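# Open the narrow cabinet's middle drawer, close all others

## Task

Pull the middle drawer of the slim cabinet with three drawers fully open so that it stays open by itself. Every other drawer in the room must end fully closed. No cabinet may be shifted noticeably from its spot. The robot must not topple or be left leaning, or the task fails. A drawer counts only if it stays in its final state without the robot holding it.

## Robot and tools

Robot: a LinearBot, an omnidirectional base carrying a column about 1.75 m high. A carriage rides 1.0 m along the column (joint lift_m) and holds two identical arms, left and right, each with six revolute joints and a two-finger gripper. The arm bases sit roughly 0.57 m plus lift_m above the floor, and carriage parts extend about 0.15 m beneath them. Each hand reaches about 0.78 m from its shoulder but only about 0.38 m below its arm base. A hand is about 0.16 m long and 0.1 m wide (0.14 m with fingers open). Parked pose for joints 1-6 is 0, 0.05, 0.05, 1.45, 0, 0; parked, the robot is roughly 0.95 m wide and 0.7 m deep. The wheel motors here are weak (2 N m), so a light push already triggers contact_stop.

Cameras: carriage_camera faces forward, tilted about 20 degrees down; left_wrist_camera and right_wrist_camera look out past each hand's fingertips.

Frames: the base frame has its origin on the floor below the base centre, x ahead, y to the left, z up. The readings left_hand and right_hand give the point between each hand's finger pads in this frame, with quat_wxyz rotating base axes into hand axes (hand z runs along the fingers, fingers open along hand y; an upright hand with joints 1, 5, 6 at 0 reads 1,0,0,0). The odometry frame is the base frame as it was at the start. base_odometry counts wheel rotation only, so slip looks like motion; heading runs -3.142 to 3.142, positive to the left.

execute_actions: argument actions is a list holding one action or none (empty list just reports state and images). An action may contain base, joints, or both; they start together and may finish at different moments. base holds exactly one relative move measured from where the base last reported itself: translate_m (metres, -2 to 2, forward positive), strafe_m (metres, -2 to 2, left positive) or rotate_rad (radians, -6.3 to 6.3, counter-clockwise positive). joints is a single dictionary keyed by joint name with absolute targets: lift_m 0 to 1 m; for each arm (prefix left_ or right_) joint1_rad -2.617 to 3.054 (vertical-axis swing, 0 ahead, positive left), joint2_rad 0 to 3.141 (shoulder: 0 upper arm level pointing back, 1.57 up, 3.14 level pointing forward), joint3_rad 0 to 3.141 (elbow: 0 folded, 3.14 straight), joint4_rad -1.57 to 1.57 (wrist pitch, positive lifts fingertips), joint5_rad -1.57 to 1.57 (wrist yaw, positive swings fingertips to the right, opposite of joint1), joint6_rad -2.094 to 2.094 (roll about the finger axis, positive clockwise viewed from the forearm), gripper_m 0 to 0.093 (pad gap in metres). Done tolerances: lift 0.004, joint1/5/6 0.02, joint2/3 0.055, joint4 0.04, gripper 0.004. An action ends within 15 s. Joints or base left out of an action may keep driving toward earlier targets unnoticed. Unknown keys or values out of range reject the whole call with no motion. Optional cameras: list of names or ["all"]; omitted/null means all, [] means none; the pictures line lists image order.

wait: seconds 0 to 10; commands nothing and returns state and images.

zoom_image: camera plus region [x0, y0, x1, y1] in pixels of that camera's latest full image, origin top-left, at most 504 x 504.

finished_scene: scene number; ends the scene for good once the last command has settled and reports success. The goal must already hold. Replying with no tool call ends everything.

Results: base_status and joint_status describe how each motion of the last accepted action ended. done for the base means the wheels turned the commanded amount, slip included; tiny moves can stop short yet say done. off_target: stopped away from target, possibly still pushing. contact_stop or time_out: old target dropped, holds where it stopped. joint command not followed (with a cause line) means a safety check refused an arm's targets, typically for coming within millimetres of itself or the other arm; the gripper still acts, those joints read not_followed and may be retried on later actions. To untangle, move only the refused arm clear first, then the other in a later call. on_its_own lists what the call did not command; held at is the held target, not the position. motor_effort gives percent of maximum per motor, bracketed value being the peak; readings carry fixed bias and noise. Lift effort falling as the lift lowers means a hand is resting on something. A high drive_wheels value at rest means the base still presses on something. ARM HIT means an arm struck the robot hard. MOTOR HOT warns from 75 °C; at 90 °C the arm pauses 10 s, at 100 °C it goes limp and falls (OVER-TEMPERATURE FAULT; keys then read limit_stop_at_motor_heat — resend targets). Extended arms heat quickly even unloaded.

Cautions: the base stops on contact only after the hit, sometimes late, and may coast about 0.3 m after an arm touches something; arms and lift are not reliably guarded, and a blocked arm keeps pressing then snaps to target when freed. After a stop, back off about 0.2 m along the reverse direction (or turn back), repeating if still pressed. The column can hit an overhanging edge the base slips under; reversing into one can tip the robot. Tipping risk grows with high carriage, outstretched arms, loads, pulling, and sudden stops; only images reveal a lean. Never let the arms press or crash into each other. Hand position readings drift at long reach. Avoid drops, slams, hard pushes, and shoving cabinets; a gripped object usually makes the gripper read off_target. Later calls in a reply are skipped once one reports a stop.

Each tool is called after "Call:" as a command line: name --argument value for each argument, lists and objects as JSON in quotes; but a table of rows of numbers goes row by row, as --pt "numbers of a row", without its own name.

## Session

Scene 1 succeeded. Starting scene 2.

Call:
execute_actions --actions '[]'

Scene clock: 0.00 s.
base_odometry: x=+0.000 y=+0.000 heading=+0.000 (m, m, rad; odometry frame)
base_status: not commanded
joint_positions: lift_m=+0.301 left_joint1_rad=-0.023 left_joint2_rad=+0.044 left_joint3_rad=+0.020 left_joint4_rad=+1.484 left_joint5_rad=-0.015 left_joint6_rad=-0.038 left_gripper_m=+0.095 right_joint1_rad=+0.011 right_joint2_rad=+0.068 right_joint3_rad=+0.081 right_joint4_rad=+1.467 right_joint5_rad=+0.064 right_joint6_rad=-0.018 right_gripper_m=+0.094
joint_status: not commanded
motor_effort: lift_m=+30 drive_wheels=+1 (%)
left_hand: x=+0.2952 y=+0.3360 z=+1.2754 quat_wxyz=(+0.998, -0.008, +0.055, -0.031) (m; base frame)
right_hand: x=+0.2886 y=-0.3450 z=+1.2908 quat_wxyz=(+0.998, +0.031, +0.046, -0.005) (m; base frame)
pictures: carriage_camera, left_wrist_camera, right_wrist_camera
Images, in order (width x height): carriage_camera 504x504, left_wrist_camera 504x504, right_wrist_camera 504x504.

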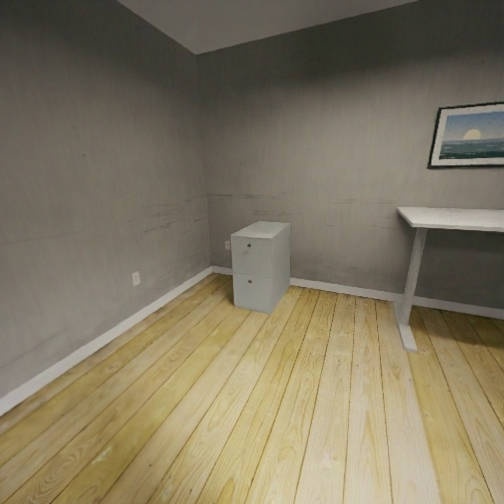

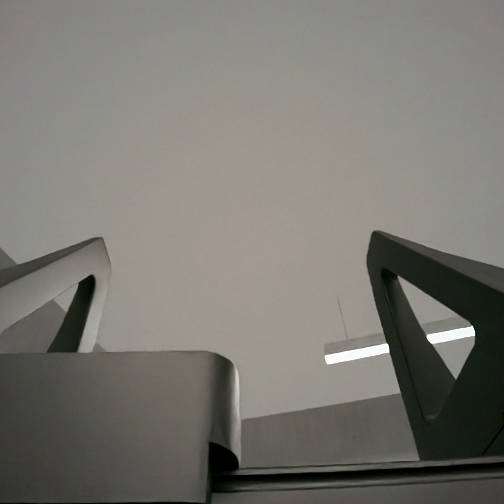

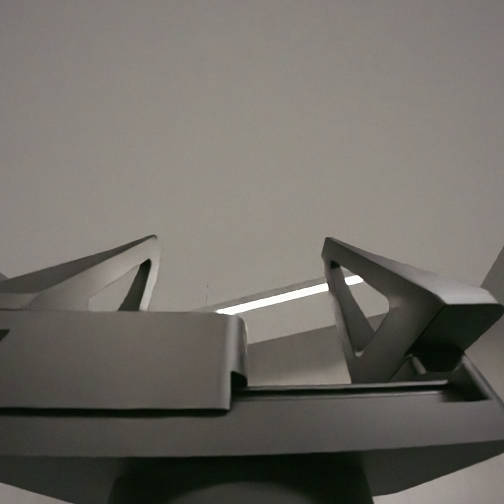

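Call:
zoom_image --camera "carriage_camera" --region '[190, 200, 330, 330]'

Region (190, 200, 330, 330) of carriage_camera's 504x504 image, scaled by 3.600, with more detail than that image has; it fills the top 468 rows of this view, and the rest is white.

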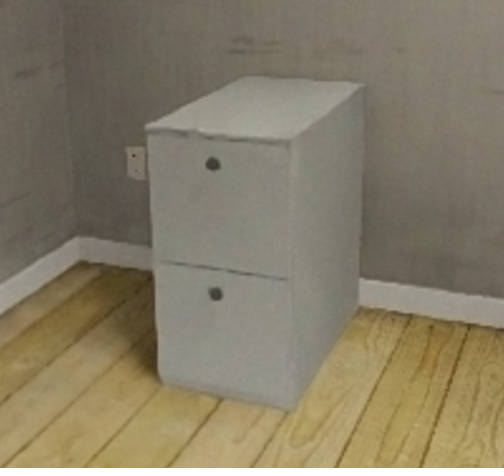

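A 2‑drawer cabinet with knobs (shut). Surveying clockwise again.

Call:
execute_actions --actions '[{"base": {"rotate_rad": -1.5}}]' --cameras '["carriage_camera"]'

Scene clock: 3.87 s.
base_odometry: x=+0.000 y=+0.000 heading=-1.499 (m, m, rad; odometry frame)
base_status: done
joint_positions: lift_m=+0.301 left_joint1_rad=-0.023 left_joint2_rad=+0.044 left_joint3_rad=+0.020 left_joint4_rad=+1.484 left_joint5_rad=-0.015 left_joint6_rad=-0.038 left_gripper_m=+0.095 right_joint1_rad=+0.011 right_joint2_rad=+0.068 right_joint3_rad=+0.081 right_joint4_rad=+1.467 right_joint5_rad=+0.064 right_joint6_rad=-0.018 right_gripper_m=+0.094
joint_status: not commanded
motor_effort: lift_m=+30(30) drive_wheels=+8(24) (%)
left_hand: x=+0.2952 y=+0.3360 z=+1.2754 quat_wxyz=(+0.998, -0.008, +0.055, -0.031) (m; base frame)
right_hand: x=+0.2886 y=-0.3450 z=+1.2908 quat_wxyz=(+0.998, +0.031, +0.046, -0.005) (m; base frame)
pictures: carriage_camera
Images, in order (width x height): carriage_camera 504x504.

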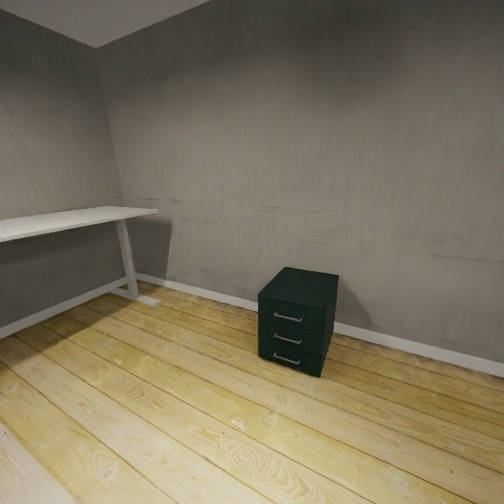

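Call:
zoom_image --camera "carriage_camera" --region '[235, 250, 365, 390]'

Region (235, 250, 365, 390) of carriage_camera's 504x504 image, scaled by 3.600, with more detail than that image has; it fills the left 468 columns of this view, and the rest is white.

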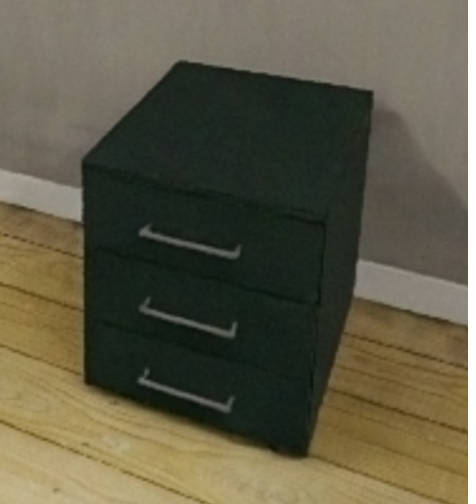

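This is the narrow 3‑drawer cabinet (dark green, ~0.42 m wide, all shut), with bracket‑style bar handles; middle handle ≈0.24 m high. After squaring up, the handle will be almost in line with the LEFT arm, so I'll grasp with it. To check the rest of the room without extra base rotations, I'll swing the idle right arm's wrist camera to look behind the robot, in parallel with the needed motions.

Call:
execute_actions --actions '[{"base": {"rotate_rad": -0.435}, "joints": {"lift_m": 0.04, "left_joint2_rad": 3.10, "left_joint3_rad": 1.55, "left_joint4_rad": 0.70, "left_joint6_rad": 1.57, "left_gripper_m": 0.055, "right_joint1_rad": -2.6, "right_joint2_rad": 1.57, "right_joint3_rad": 1.57, "right_joint4_rad": 0.15, "right_joint5_rad": 0.0}}]'

Scene clock: 19.30 s.
base_odometry: x=+0.000 y=+0.000 heading=-1.934 (m, m, rad; odometry frame)
base_status: done
joint_positions: lift_m=+0.040 left_joint1_rad=-0.023 left_joint2_rad=+3.112 left_joint3_rad=+1.541 left_joint4_rad=+0.684 left_joint5_rad=-0.015 left_joint6_rad=+1.561 left_gripper_m=+0.055 right_joint1_rad=-2.600 right_joint2_rad=+1.588 right_joint3_rad=+1.548 right_joint4_rad=+0.143 right_joint5_rad=+0.000 right_joint6_rad=-0.018 right_gripper_m=+0.094
joint_status: all done
motor_effort: lift_m=+26(26) drive_wheels=+4(32) (%)
left_hand: x=+0.7646 y=+0.3250 z=+0.2770 quat_wxyz=(+0.236, +0.669, +0.663, +0.238) (m; base frame)
right_hand: x=-0.1770 y=-0.6004 z=+1.0441 quat_wxyz=(+0.192, +0.644, +0.185, -0.717) (m; base frame)
pictures: carriage_camera, left_wrist_camera, right_wrist_camera
Images, in order (width x height): carriage_camera 504x504, left_wrist_camera 504x504, right_wrist_camera 504x504.

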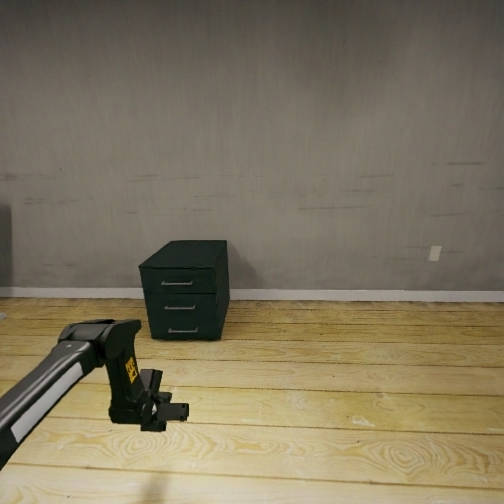

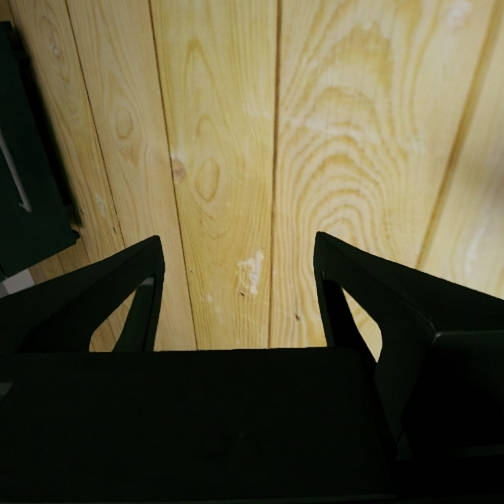

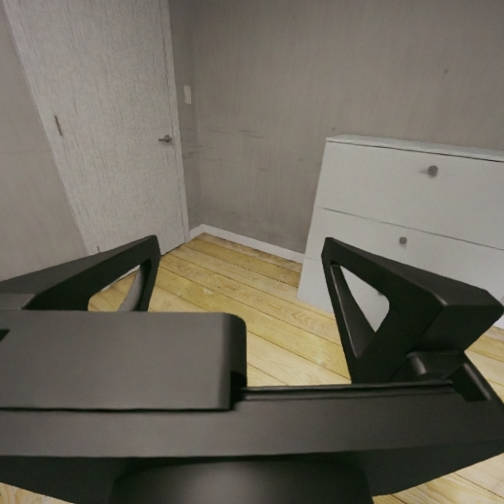

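Call:
execute_actions --actions '[]'

Scene clock: 20.90 s.
base_odometry: x=+0.000 y=+0.000 heading=-1.934 (m, m, rad; odometry frame)
base_status: done
joint_positions: lift_m=+0.040 left_joint1_rad=-0.023 left_joint2_rad=+3.112 left_joint3_rad=+1.541 left_joint4_rad=+0.684 left_joint5_rad=-0.015 left_joint6_rad=+1.561 left_gripper_m=+0.055 right_joint1_rad=-2.600 right_joint2_rad=+1.588 right_joint3_rad=+1.548 right_joint4_rad=+0.143 right_joint5_rad=+0.000 right_joint6_rad=-0.018 right_gripper_m=+0.094
joint_status: all done
motor_effort: lift_m=+26(26) drive_wheels=+5(32) (%)
left_hand: x=+0.7646 y=+0.3250 z=+0.2770 quat_wxyz=(+0.236, +0.669, +0.663, +0.238) (m; base frame)
right_hand: x=-0.1770 y=-0.6004 z=+1.0441 quat_wxyz=(+0.192, +0.644, +0.185, -0.717) (m; base frame)
pictures: carriage_camera, left_wrist_camera, right_wrist_camera
Images, in order (width x height): carriage_camera 504x504, left_wrist_camera 504x504, right_wrist_camera 504x504.

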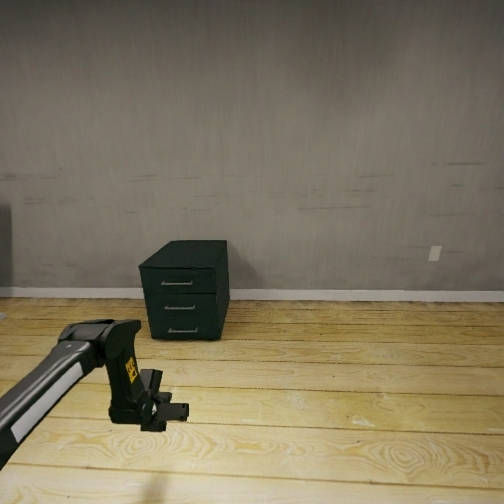

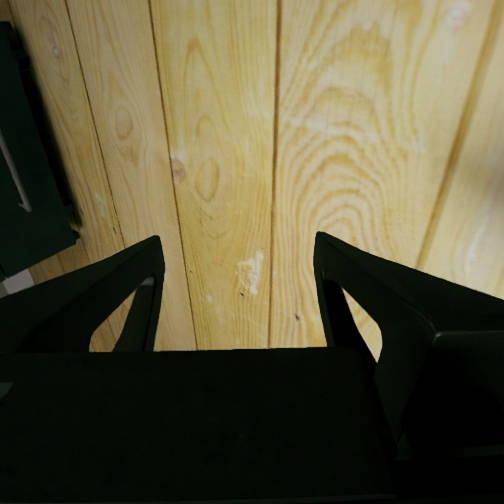

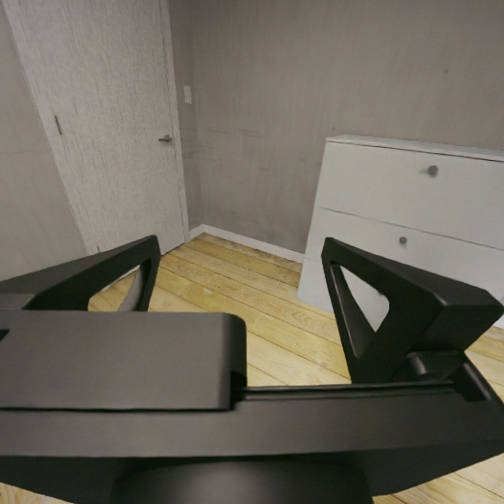

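Call:
zoom_image --camera "carriage_camera" --region '[120, 225, 260, 350]'

Region (120, 225, 260, 350) of carriage_camera's 504x504 image, scaled by 3.600, with more detail than that image has; it fills the top 450 rows of this view, and the rest is white.

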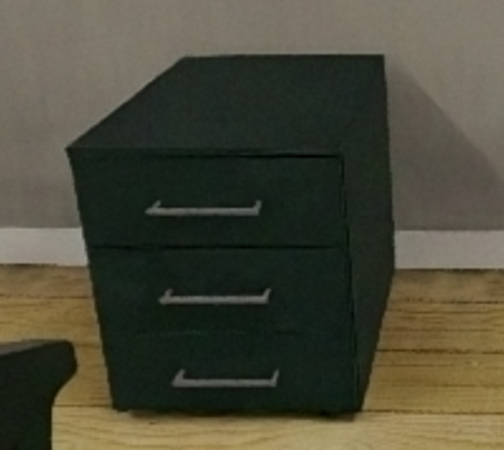

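Call:
execute_actions --actions '[{"base": {"translate_m": 0.40}, "joints": {"right_joint1_rad": 0.0, "right_joint2_rad": 0.05, "right_joint3_rad": 0.05, "right_joint4_rad": 1.45, "right_joint5_rad": 0.0, "right_joint6_rad": 0.0}}]' --cameras '["carriage_camera", "left_wrist_camera"]'

Scene clock: 26.33 s.
base_odometry: x=-0.142 y=-0.374 heading=-1.934 (m, m, rad; odometry frame)
base_status: done
joint_positions: lift_m=+0.040 left_joint1_rad=-0.023 left_joint2_rad=+3.112 left_joint3_rad=+1.541 left_joint4_rad=+0.685 left_joint5_rad=-0.015 left_joint6_rad=+1.561 left_gripper_m=+0.055 right_joint1_rad=-0.008 right_joint2_rad=+0.068 right_joint3_rad=+0.072 right_joint4_rad=+1.448 right_joint5_rad=-0.002 right_joint6_rad=-0.004 right_gripper_m=+0.094
joint_status: all done
motor_effort: lift_m=+26(27) drive_wheels=-8(26) (%)
left_hand: x=+0.7648 y=+0.3250 z=+0.2771 quat_wxyz=(+0.236, +0.669, +0.663, +0.238) (m; base frame)
right_hand: x=+0.2957 y=-0.3341 z=+1.0278 quat_wxyz=(+0.998, -0.001, +0.059, -0.006) (m; base frame)
pictures: carriage_camera, left_wrist_camera
Images, in order (width x height): carriage_camera 504x504, left_wrist_camera 504x504.

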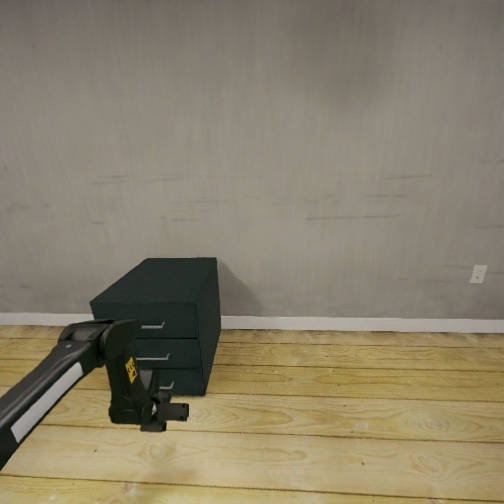

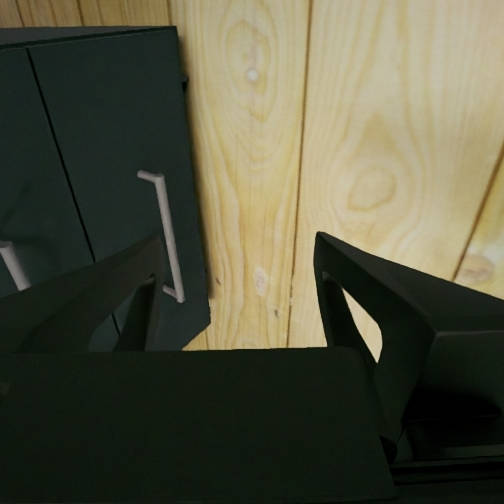

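Call:
zoom_image --camera "carriage_camera" --region '[60, 250, 240, 440]'

Region (60, 250, 240, 440) of carriage_camera's 504x504 image, scaled by 2.653, with more detail than that image has; it fills the left 477 columns of this view, and the rest is white.

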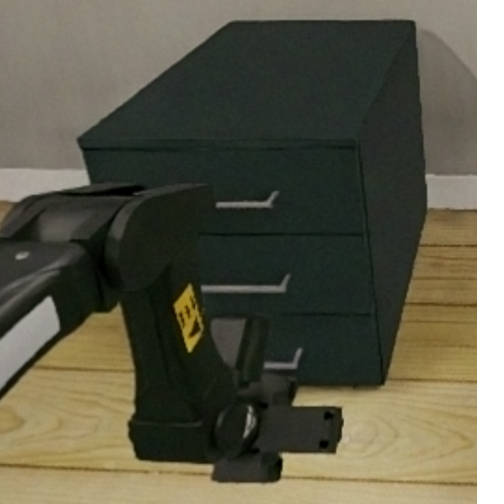

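Call:
zoom_image --camera "left_wrist_camera" --region '[0, 0, 300, 360]'

Region (0, 0, 300, 360) of left_wrist_camera's 504x504 image, scaled by 1.400, with more detail than that image has.

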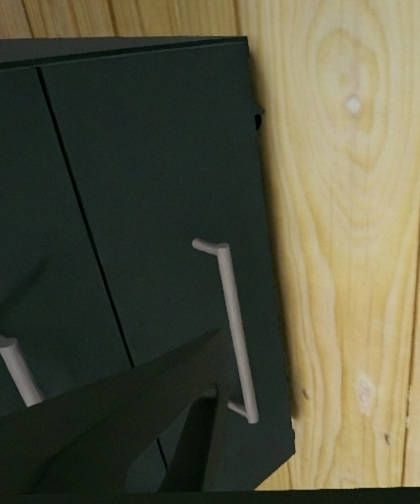

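Call:
execute_actions --actions '[{"base": {"strafe_m": 0.088}, "joints": {"lift_m": 0.075}}]' --cameras '["carriage_camera", "left_wrist_camera"]'

Scene clock: 46.17 s.
base_odometry: x=-0.060 y=-0.405 heading=-1.935 (m, m, rad; odometry frame)
base_status: done
joint_positions: lift_m=+0.075 left_joint1_rad=-0.025 left_joint2_rad=+3.103 left_joint3_rad=+1.541 left_joint4_rad=+0.692 left_joint5_rad=-0.015 left_joint6_rad=+1.561 left_gripper_m=+0.055 right_joint1_rad=-0.008 right_joint2_rad=+0.067 right_joint3_rad=+0.072 right_joint4_rad=+1.448 right_joint5_rad=-0.002 right_joint6_rad=-0.004 right_gripper_m=+0.094
joint_status: all done
motor_effort: lift_m=+33(40) drive_wheels=-3(20) (%)
left_hand: x=+0.7701 y=+0.3239 z=+0.3172 quat_wxyz=(+0.242, +0.668, +0.660, +0.244) (m; base frame)
right_hand: x=+0.2956 y=-0.3341 z=+1.0624 quat_wxyz=(+0.998, -0.001, +0.059, -0.006) (m; base frame)
pictures: carriage_camera, left_wrist_camera
Images, in order (width x height): carriage_camera 504x504, left_wrist_camera 504x504.

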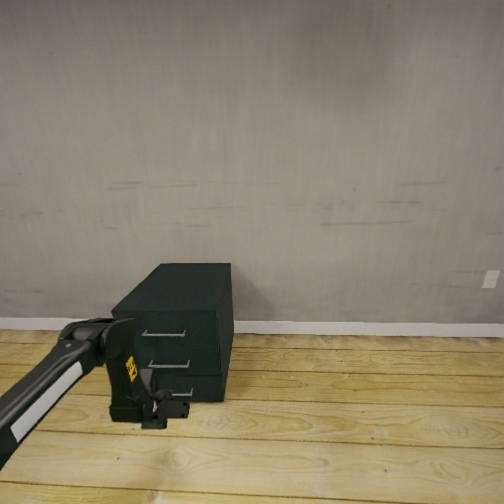

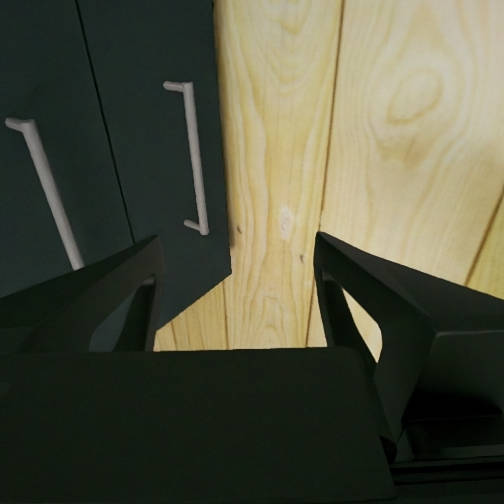

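Call:
zoom_image --camera "carriage_camera" --region '[80, 250, 260, 440]'

Region (80, 250, 260, 440) of carriage_camera's 504x504 image, scaled by 2.653, with more detail than that image has; it fills the left 477 columns of this view, and the rest is white.

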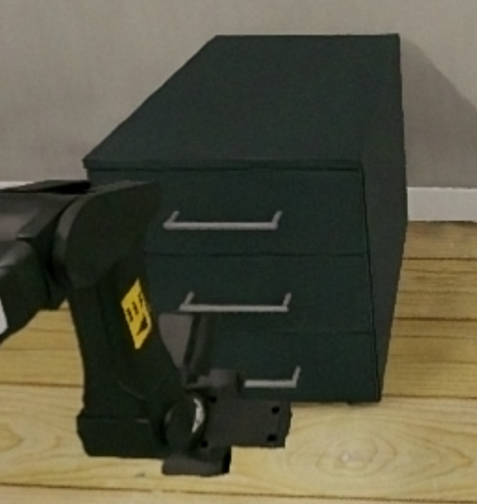

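Call:
execute_actions --actions '[{"base": {"translate_m": 0.19}}]' --cameras '["carriage_camera", "left_wrist_camera"]'

Scene clock: 49.90 s.
base_odometry: x=-0.128 y=-0.583 heading=-1.934 (m, m, rad; odometry frame)
base_status: done
joint_positions: lift_m=+0.075 left_joint1_rad=-0.025 left_joint2_rad=+3.103 left_joint3_rad=+1.541 left_joint4_rad=+0.692 left_joint5_rad=-0.015 left_joint6_rad=+1.561 left_gripper_m=+0.055 right_joint1_rad=-0.008 right_joint2_rad=+0.067 right_joint3_rad=+0.072 right_joint4_rad=+1.449 right_joint5_rad=-0.002 right_joint6_rad=-0.004 right_gripper_m=+0.094
joint_status: not commanded
motor_effort: lift_m=+33(33) drive_wheels=-6(20) (%)
left_hand: x=+0.7701 y=+0.3239 z=+0.3172 quat_wxyz=(+0.242, +0.668, +0.660, +0.244) (m; base frame)
right_hand: x=+0.2955 y=-0.3341 z=+1.0624 quat_wxyz=(+0.998, -0.001, +0.059, -0.006) (m; base frame)
pictures: carriage_camera, left_wrist_camera
Images, in order (width x height): carriage_camera 504x504, left_wrist_camera 504x504.

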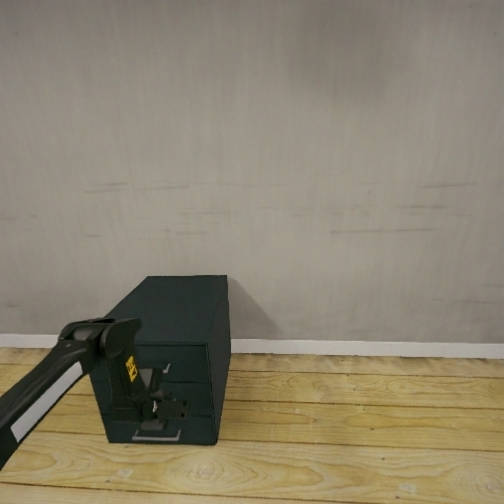

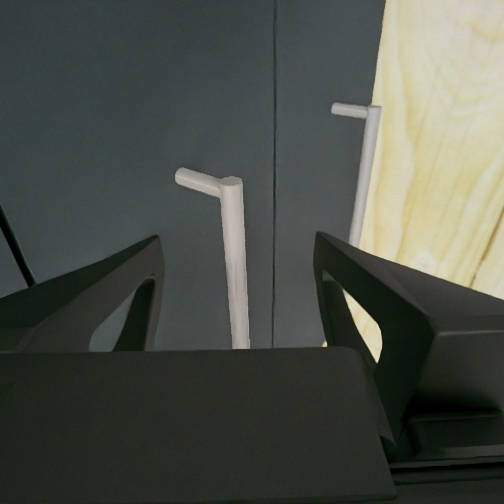

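Call:
zoom_image --camera "carriage_camera" --region '[80, 300, 240, 460]'

Region (80, 300, 240, 460) of carriage_camera's 504x504 image, scaled by 3.150, with more detail than that image has.

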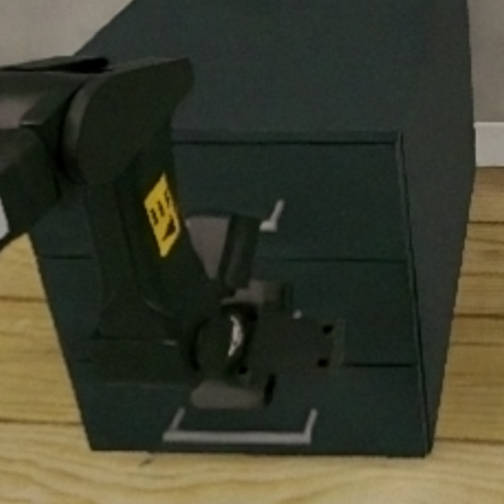

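Call:
execute_actions --actions '[{"base": {"translate_m": 0.02}, "joints": {"lift_m": 0.055, "left_joint1_rad": 0.065}}]' --cameras '["carriage_camera", "left_wrist_camera"]'

Scene clock: 63.17 s.
base_odometry: x=-0.135 y=-0.602 heading=-1.934 (m, m, rad; odometry frame)
base_status: done
joint_positions: lift_m=+0.055 left_joint1_rad=+0.073 left_joint2_rad=+3.109 left_joint3_rad=+1.541 left_joint4_rad=+0.694 left_joint5_rad=-0.015 left_joint6_rad=+1.561 left_gripper_m=+0.055 right_joint1_rad=-0.008 right_joint2_rad=+0.067 right_joint3_rad=+0.072 right_joint4_rad=+1.449 right_joint5_rad=-0.002 right_joint6_rad=-0.004 right_gripper_m=+0.094
joint_status: all done
motor_effort: lift_m=+27(27) drive_wheels=-5(25) (%)
left_hand: x=+0.7662 y=+0.3733 z=+0.2947 quat_wxyz=(+0.228, +0.635, +0.693, +0.254) (m; base frame)
right_hand: x=+0.2954 y=-0.3341 z=+1.0428 quat_wxyz=(+0.998, -0.001, +0.058, -0.006) (m; base frame)
pictures: carriage_camera, left_wrist_camera
Images, in order (width x height): carriage_camera 504x504, left_wrist_camera 504x504.

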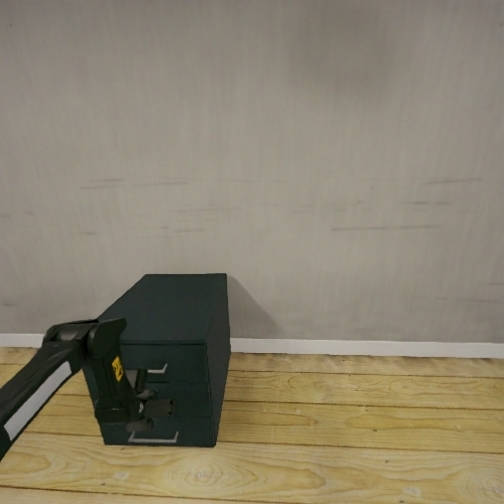

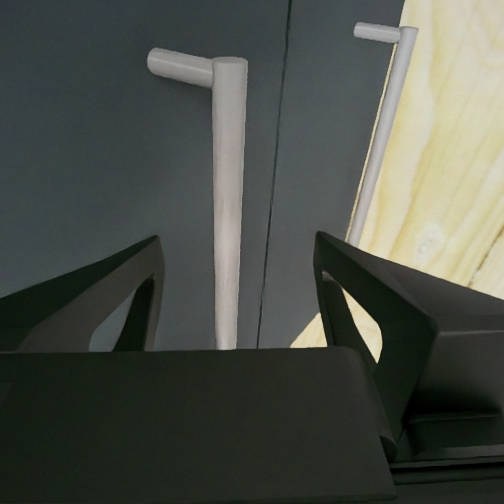

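Call:
execute_actions --actions '[{"base": {"translate_m": 0.027}, "joints": {"lift_m": 0.032}}]' --cameras '["left_wrist_camera"]'

Scene clock: 65.70 s.
base_odometry: x=-0.144 y=-0.627 heading=-1.933 (m, m, rad; odometry frame)
base_status: done
joint_positions: lift_m=+0.032 left_joint1_rad=+0.072 left_joint2_rad=+3.114 left_joint3_rad=+1.541 left_joint4_rad=+0.649 left_joint5_rad=-0.016 left_joint6_rad=+1.562 left_gripper_m=+0.055 right_joint1_rad=-0.008 right_joint2_rad=+0.066 right_joint3_rad=+0.072 right_joint4_rad=+1.449 right_joint5_rad=-0.002 right_joint6_rad=-0.004 right_gripper_m=+0.094
joint_status: all done
motor_effort: lift_m=+27(27) drive_wheels=+3(25) (%)
left_hand: x=+0.7554 y=+0.3724 z=+0.2625 quat_wxyz=(+0.212, +0.641, +0.699, +0.237) (m; base frame)
right_hand: x=+0.2953 y=-0.3341 z=+1.0198 quat_wxyz=(+0.998, -0.001, +0.058, -0.006) (m; base frame)
pictures: left_wrist_camera
Images, in order (width x height): left_wrist_camera 504x504.

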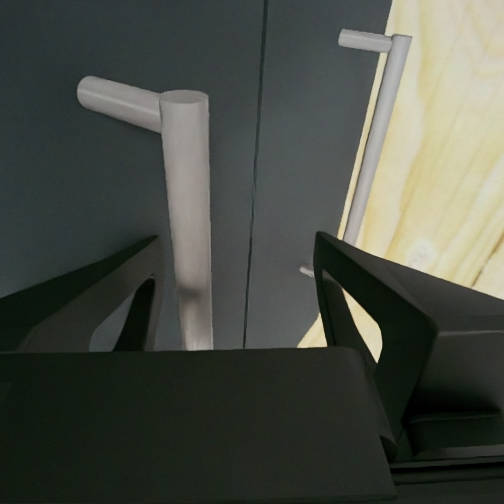

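Call:
execute_actions --actions '[{"joints": {"left_gripper_m": 0.0}}]' --cameras '["left_wrist_camera"]'

Scene clock: 67.93 s.
base_odometry: x=-0.144 y=-0.627 heading=-1.933 (m, m, rad; odometry frame)
base_status: not commanded
joint_positions: lift_m=+0.032 left_joint1_rad=+0.072 left_joint2_rad=+3.116 left_joint3_rad=+1.536 left_joint4_rad=+0.702 left_joint5_rad=-0.018 left_joint6_rad=+1.606 left_gripper_m=+0.008 right_joint1_rad=-0.008 right_joint2_rad=+0.066 right_joint3_rad=+0.072 right_joint4_rad=+1.448 right_joint5_rad=-0.002 right_joint6_rad=-0.004 right_gripper_m=+0.094
joint_status: left_gripper_m off_target (ended at +0.008, target +0.000)
motor_effort: lift_m=+27(27) drive_wheels=+7(7) (%)
left_hand: x=+0.7624 y=+0.3732 z=+0.2685 quat_wxyz=(+0.221, +0.650, +0.679, +0.258) (m; base frame)
right_hand: x=+0.2954 y=-0.3341 z=+1.0198 quat_wxyz=(+0.998, -0.001, +0.058, -0.006) (m; base frame)
pictures: left_wrist_camera
Images, in order (width x height): left_wrist_camera 504x504.

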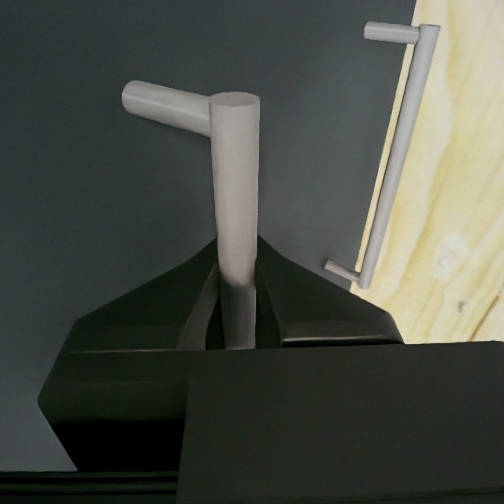

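Call:
execute_actions --actions '[{"base": {"translate_m": -0.20}}]' --cameras '["carriage_camera", "left_wrist_camera"]'

Scene clock: 70.60 s.
base_odometry: x=-0.073 y=-0.440 heading=-1.933 (m, m, rad; odometry frame)
base_status: done
joint_positions: lift_m=+0.032 left_joint1_rad=+0.072 left_joint2_rad=+3.116 left_joint3_rad=+1.544 left_joint4_rad=+0.684 left_joint5_rad=-0.020 left_joint6_rad=+1.606 left_gripper_m=+0.008 right_joint1_rad=-0.008 right_joint2_rad=+0.066 right_joint3_rad=+0.072 right_joint4_rad=+1.448 right_joint5_rad=-0.002 right_joint6_rad=-0.004 right_gripper_m=+0.094
joint_status: not commanded
motor_effort: lift_m=+27(27) drive_wheels=-4(27) (%)
left_hand: x=+0.7624 y=+0.3735 z=+0.2674 quat_wxyz=(+0.216, +0.651, +0.681, +0.255) (m; base frame)
right_hand: x=+0.2954 y=-0.3341 z=+1.0198 quat_wxyz=(+0.998, -0.001, +0.058, -0.006) (m; base frame)
pictures: carriage_camera, left_wrist_camera
Images, in order (width x height): carriage_camera 504x504, left_wrist_camera 504x504.

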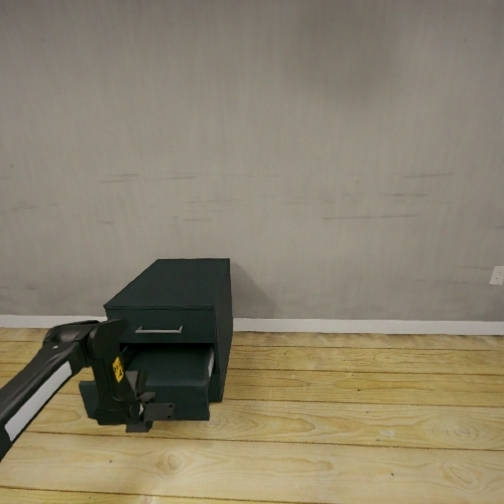

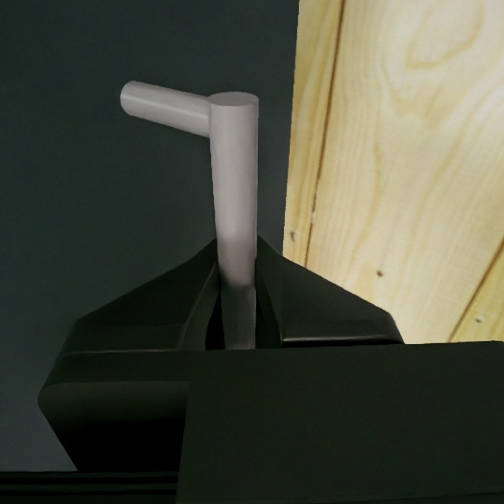

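Call:
execute_actions --actions '[{"base": {"translate_m": -0.15}}]' --cameras '["carriage_camera"]'

Scene clock: 72.70 s.
base_odometry: x=-0.020 y=-0.300 heading=-1.933 (m, m, rad; odometry frame)
base_status: done
joint_positions: lift_m=+0.032 left_joint1_rad=+0.068 left_joint2_rad=+3.116 left_joint3_rad=+1.556 left_joint4_rad=+0.677 left_joint5_rad=-0.017 left_joint6_rad=+1.602 left_gripper_m=+0.008 right_joint1_rad=-0.008 right_joint2_rad=+0.066 right_joint3_rad=+0.072 right_joint4_rad=+1.448 right_joint5_rad=-0.002 right_joint6_rad=-0.004 right_gripper_m=+0.094
joint_status: not commanded
motor_effort: lift_m=+29(29) drive_wheels=+8(25) (%)
left_hand: x=+0.7667 y=+0.3713 z=+0.2688 quat_wxyz=(+0.220, +0.651, +0.680, +0.255) (m; base frame)
right_hand: x=+0.2954 y=-0.3341 z=+1.0196 quat_wxyz=(+0.998, -0.001, +0.058, -0.006) (m; base frame)
pictures: carriage_camera
Images, in order (width x height): carriage_camera 504x504.

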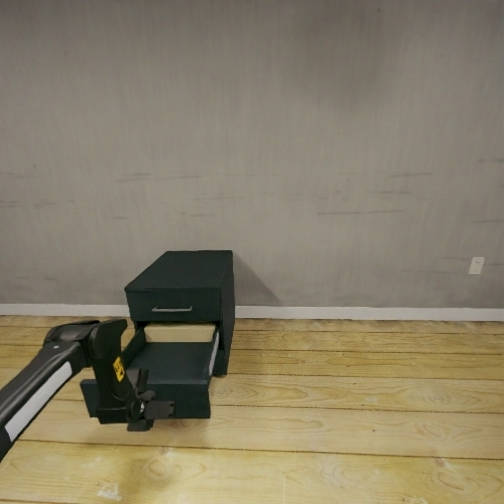

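Call:
zoom_image --camera "carriage_camera" --region '[60, 240, 260, 440]'

Region (60, 240, 260, 440) of carriage_camera's 504x504 image, scaled by 2.520, with more detail than that image has.

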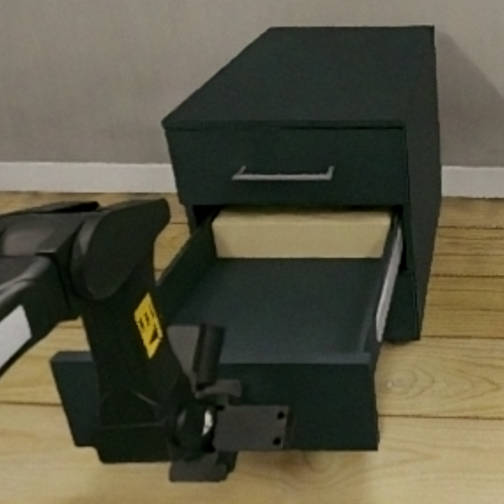

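Call:
execute_actions --actions '[{"base": {"translate_m": -0.08}}]' --cameras '["carriage_camera"]'

Scene clock: 74.87 s.
base_odometry: x=+0.009 y=-0.226 heading=-1.933 (m, m, rad; odometry frame)
base_status: done
joint_positions: lift_m=+0.032 left_joint1_rad=+0.060 left_joint2_rad=+3.116 left_joint3_rad=+1.598 left_joint4_rad=+0.661 left_joint5_rad=-0.008 left_joint6_rad=+1.588 left_gripper_m=+0.008 right_joint1_rad=-0.008 right_joint2_rad=+0.066 right_joint3_rad=+0.072 right_joint4_rad=+1.448 right_joint5_rad=-0.002 right_joint6_rad=-0.004 right_gripper_m=+0.094
joint_status: not commanded
motor_effort: lift_m=+35(35) drive_wheels=+17(38) (%)
left_hand: x=+0.7821 y=+0.3667 z=+0.2754 quat_wxyz=(+0.234, +0.647, +0.678, +0.259) (m; base frame)
right_hand: x=+0.2954 y=-0.3341 z=+1.0192 quat_wxyz=(+0.998, -0.001, +0.058, -0.006) (m; base frame)
pictures: carriage_camera
Images, in order (width x height): carriage_camera 504x504.

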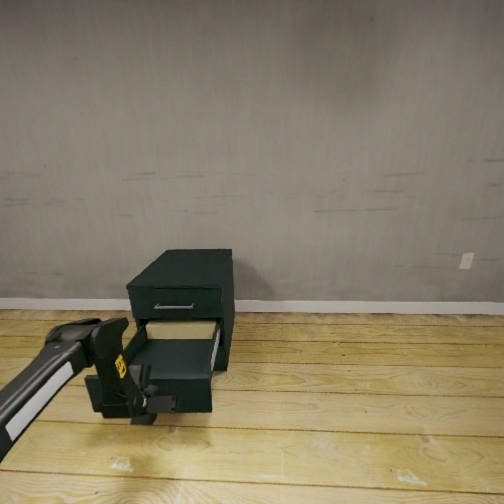

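Call:
zoom_image --camera "carriage_camera" --region '[60, 240, 260, 440]'

Region (60, 240, 260, 440) of carriage_camera's 504x504 image, scaled by 2.520, with more detail than that image has.

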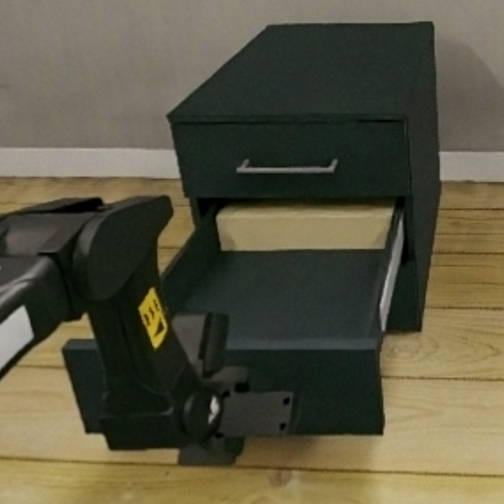

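Call:
execute_actions --actions '[{"joints": {"right_joint1_rad": 0.95, "right_joint2_rad": 2.2, "right_joint3_rad": 2.9, "right_joint4_rad": -0.2, "right_joint5_rad": 0.0, "right_joint6_rad": 1.57, "right_gripper_m": 0.0}}]' --cameras '["carriage_camera", "right_wrist_camera"]'

Scene clock: 86.13 s.
base_odometry: x=+0.009 y=-0.226 heading=-1.933 (m, m, rad; odometry frame)
base_status: not commanded
joint_positions: lift_m=+0.032 left_joint1_rad=+0.060 left_joint2_rad=+3.116 left_joint3_rad=+1.598 left_joint4_rad=+0.664 left_joint5_rad=-0.008 left_joint6_rad=+1.588 left_gripper_m=+0.008 right_joint1_rad=+0.946 right_joint2_rad=+2.189 right_joint3_rad=+2.888 right_joint4_rad=-0.184 right_joint5_rad=+0.000 right_joint6_rad=+1.563 right_gripper_m=+0.001
joint_status: all done
motor_effort: lift_m=+35(35) drive_wheels=+17(17) (%)
left_hand: x=+0.7828 y=+0.3667 z=+0.2759 quat_wxyz=(+0.236, +0.647, +0.677, +0.260) (m; base frame)
right_hand: x=+0.5788 y=+0.1003 z=+1.2361 quat_wxyz=(+0.269, +0.153, +0.480, +0.821) (m; base frame)
pictures: carriage_camera, right_wrist_camera
Images, in order (width x height): carriage_camera 504x504, right_wrist_camera 504x504.

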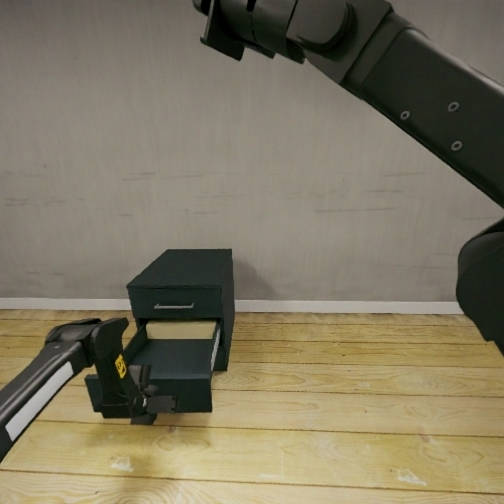

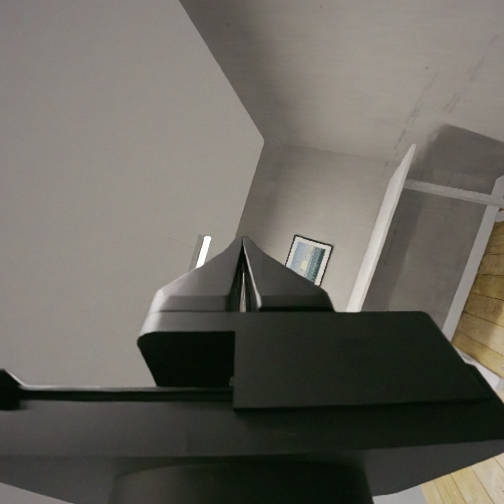

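The last move was a misstep. That pose swung the right arm up in front of the camera (z≈1.24 m). It touched nothing, but it isn't a pushing pose. The idea doesn't work either: the right arm can't reach the cabinet face from here, and holding the drawer while pushing the body would fight the drawer's end stop.

The new plan is to park the right arm and release the handle. Then I'll push the cabinet body back about 5 cm with the left hand on the top drawer. Because the open drawer is at its end stop, it will travel with the cabinet and stay fully open.

Call:
execute_actions --actions '[{"joints": {"left_gripper_m": 0.05, "right_joint1_rad": 0.0, "right_joint2_rad": 0.05, "right_joint3_rad": 0.05, "right_joint4_rad": 1.45, "right_joint5_rad": 0.0, "right_joint6_rad": 0.0, "right_gripper_m": 0.09}}]' --cameras '["left_wrist_camera"]'

Scene clock: 92.23 s.
base_odometry: x=+0.009 y=-0.225 heading=-1.933 (m, m, rad; odometry frame)
base_status: not commanded
joint_positions: lift_m=+0.032 left_joint1_rad=+0.062 left_joint2_rad=+3.109 left_joint3_rad=+1.565 left_joint4_rad=+0.681 left_joint5_rad=-0.008 left_joint6_rad=+1.581 left_gripper_m=+0.050 right_joint1_rad=+0.008 right_joint2_rad=+0.071 right_joint3_rad=+0.072 right_joint4_rad=+1.452 right_joint5_rad=+0.007 right_joint6_rad=+0.007 right_gripper_m=+0.090
joint_status: all done
motor_effort: lift_m=+34(35) drive_wheels=-4(18) (%)
left_hand: x=+0.7747 y=+0.3672 z=+0.2745 quat_wxyz=(+0.233, +0.645, +0.681, +0.256) (m; base frame)
right_hand: x=+0.2959 y=-0.3351 z=+1.0193 quat_wxyz=(+0.998, +0.003, +0.059, +0.008) (m; base frame)
pictures: left_wrist_camera
Images, in order (width x height): left_wrist_camera 504x504.

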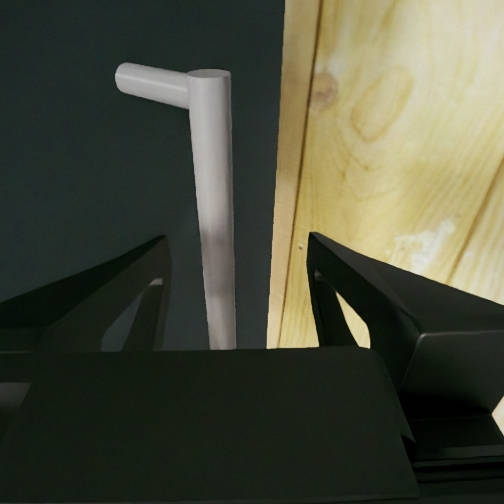

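The handle is released. Next I'll back out along the finger axis while raising the carriage.

Call:
execute_actions --actions '[{"base": {"translate_m": -0.03}, "joints": {"lift_m": 0.12}}]' --cameras '["carriage_camera", "left_wrist_camera"]'

Scene clock: 93.50 s.
base_odometry: x=+0.020 y=-0.197 heading=-1.932 (m, m, rad; odometry frame)
base_status: done
joint_positions: lift_m=+0.120 left_joint1_rad=+0.062 left_joint2_rad=+3.106 left_joint3_rad=+1.565 left_joint4_rad=+0.689 left_joint5_rad=-0.008 left_joint6_rad=+1.580 left_gripper_m=+0.050 right_joint1_rad=+0.008 right_joint2_rad=+0.069 right_joint3_rad=+0.072 right_joint4_rad=+1.452 right_joint5_rad=+0.005 right_joint6_rad=+0.007 right_gripper_m=+0.090
joint_status: all done
motor_effort: lift_m=+33(39) drive_wheels=-4(25) (%)
left_hand: x=+0.7775 y=+0.3674 z=+0.3654 quat_wxyz=(+0.237, +0.643, +0.680, +0.260) (m; base frame)
right_hand: x=+0.2952 y=-0.3349 z=+1.1074 quat_wxyz=(+0.998, +0.003, +0.058, +0.008) (m; base frame)
pictures: carriage_camera, left_wrist_camera
Images, in order (width x height): carriage_camera 504x504, left_wrist_camera 504x504.

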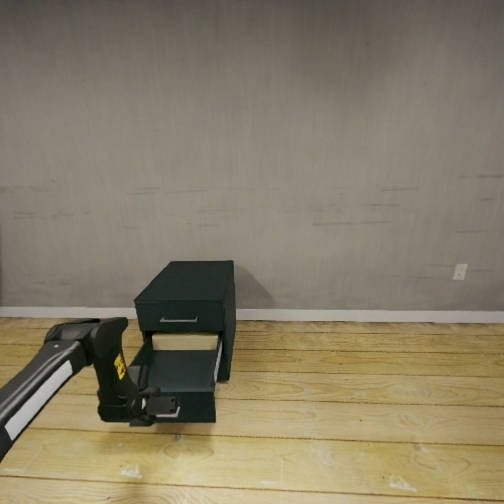

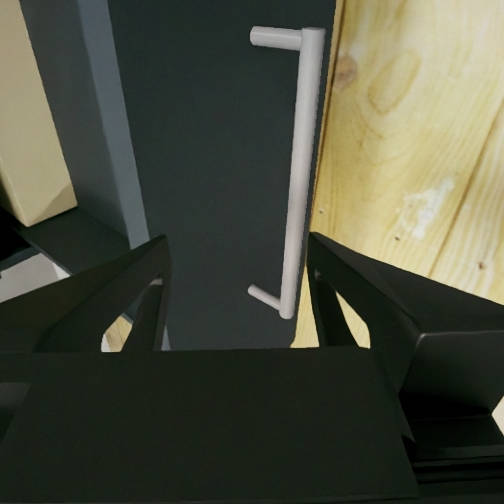

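The hand is clear above the drawer. Now I'll move the left arm into a longer-reach pushing pose with the gripper closed, and drive forward over the open drawer.

Call:
execute_actions --actions '[{"base": {"translate_m": 0.20}, "joints": {"left_joint3_rad": 2.0, "left_joint4_rad": 0.3, "left_gripper_m": 0.0}}]' --cameras '["carriage_camera", "left_wrist_camera"]'

Scene clock: 96.30 s.
base_odometry: x=-0.051 y=-0.385 heading=-1.932 (m, m, rad; odometry frame)
base_status: done
joint_positions: lift_m=+0.120 left_joint1_rad=+0.062 left_joint2_rad=+3.111 left_joint3_rad=+1.985 left_joint4_rad=+0.310 left_joint5_rad=-0.008 left_joint6_rad=+1.580 left_gripper_m=+0.001 right_joint1_rad=+0.008 right_joint2_rad=+0.069 right_joint3_rad=+0.072 right_joint4_rad=+1.452 right_joint5_rad=+0.005 right_joint6_rad=+0.007 right_gripper_m=+0.090
joint_status: all done
motor_effort: lift_m=+33(33) drive_wheels=-4(24) (%)
left_hand: x=+0.8764 y=+0.3735 z=+0.4180 quat_wxyz=(+0.249, +0.639, +0.675, +0.273) (m; base frame)
right_hand: x=+0.2953 y=-0.3348 z=+1.1074 quat_wxyz=(+0.998, +0.002, +0.058, +0.008) (m; base frame)
pictures: carriage_camera, left_wrist_camera
Images, in order (width x height): carriage_camera 504x504, left_wrist_camera 504x504.

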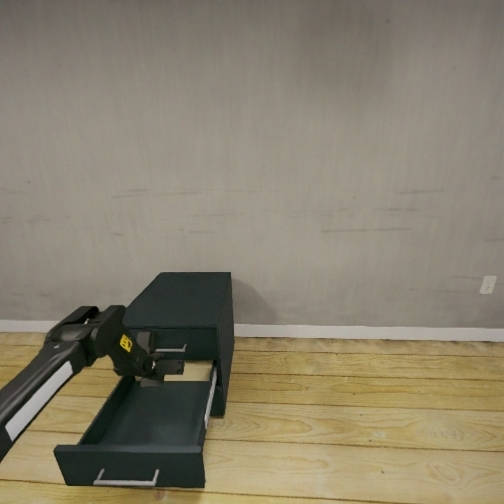

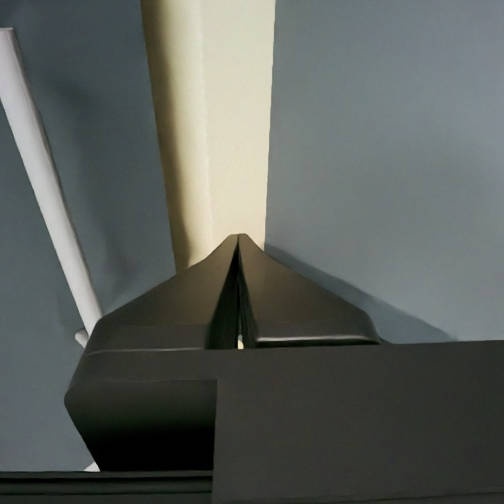

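Call:
zoom_image --camera "carriage_camera" --region '[40, 260, 260, 500]'

Region (40, 260, 260, 500) of carriage_camera's 504x504 image, scaled by 2.100, with more detail than that image has; it fills the left 462 columns of this view, and the rest is white.

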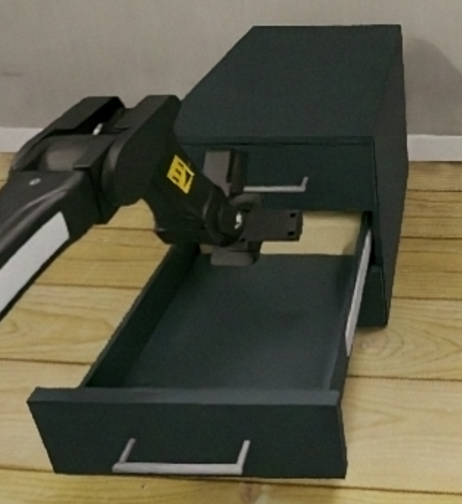

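The closed fingertips are just below the top handle bar, so pushing from here would wedge them under it. I'll raise the carriage a little so they meet the flat drawer face above the bar, and close some of the remaining gap at the same time.

Call:
execute_actions --actions '[{"base": {"translate_m": 0.06}, "joints": {"lift_m": 0.175}}]' --cameras '["carriage_camera", "left_wrist_camera"]'

Scene clock: 101.27 s.
base_odometry: x=-0.072 y=-0.441 heading=-1.931 (m, m, rad; odometry frame)
base_status: done
joint_positions: lift_m=+0.175 left_joint1_rad=+0.062 left_joint2_rad=+3.100 left_joint3_rad=+1.985 left_joint4_rad=+0.298 left_joint5_rad=-0.009 left_joint6_rad=+1.579 left_gripper_m=+0.001 right_joint1_rad=+0.008 right_joint2_rad=+0.066 right_joint3_rad=+0.072 right_joint4_rad=+1.451 right_joint5_rad=+0.004 right_joint6_rad=+0.007 right_gripper_m=+0.090
joint_status: all done
motor_effort: lift_m=+33(39) drive_wheels=-5(24) (%)
left_hand: x=+0.8783 y=+0.3737 z=+0.4776 quat_wxyz=(+0.248, +0.638, +0.676, +0.272) (m; base frame)
right_hand: x=+0.2946 y=-0.3347 z=+1.1625 quat_wxyz=(+0.998, +0.002, +0.057, +0.008) (m; base frame)
pictures: carriage_camera, left_wrist_camera
Images, in order (width x height): carriage_camera 504x504, left_wrist_camera 504x504.

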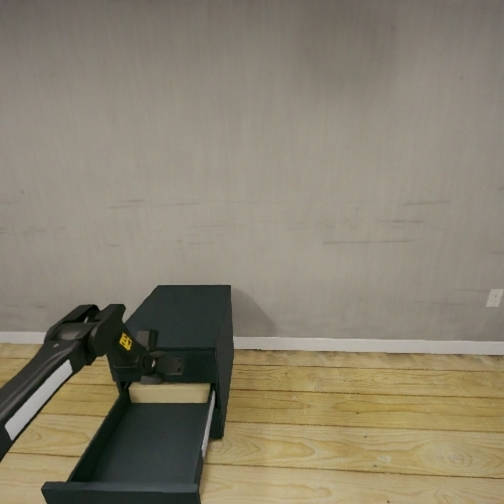

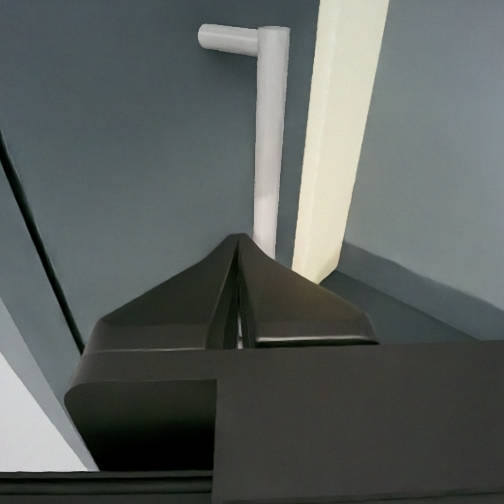

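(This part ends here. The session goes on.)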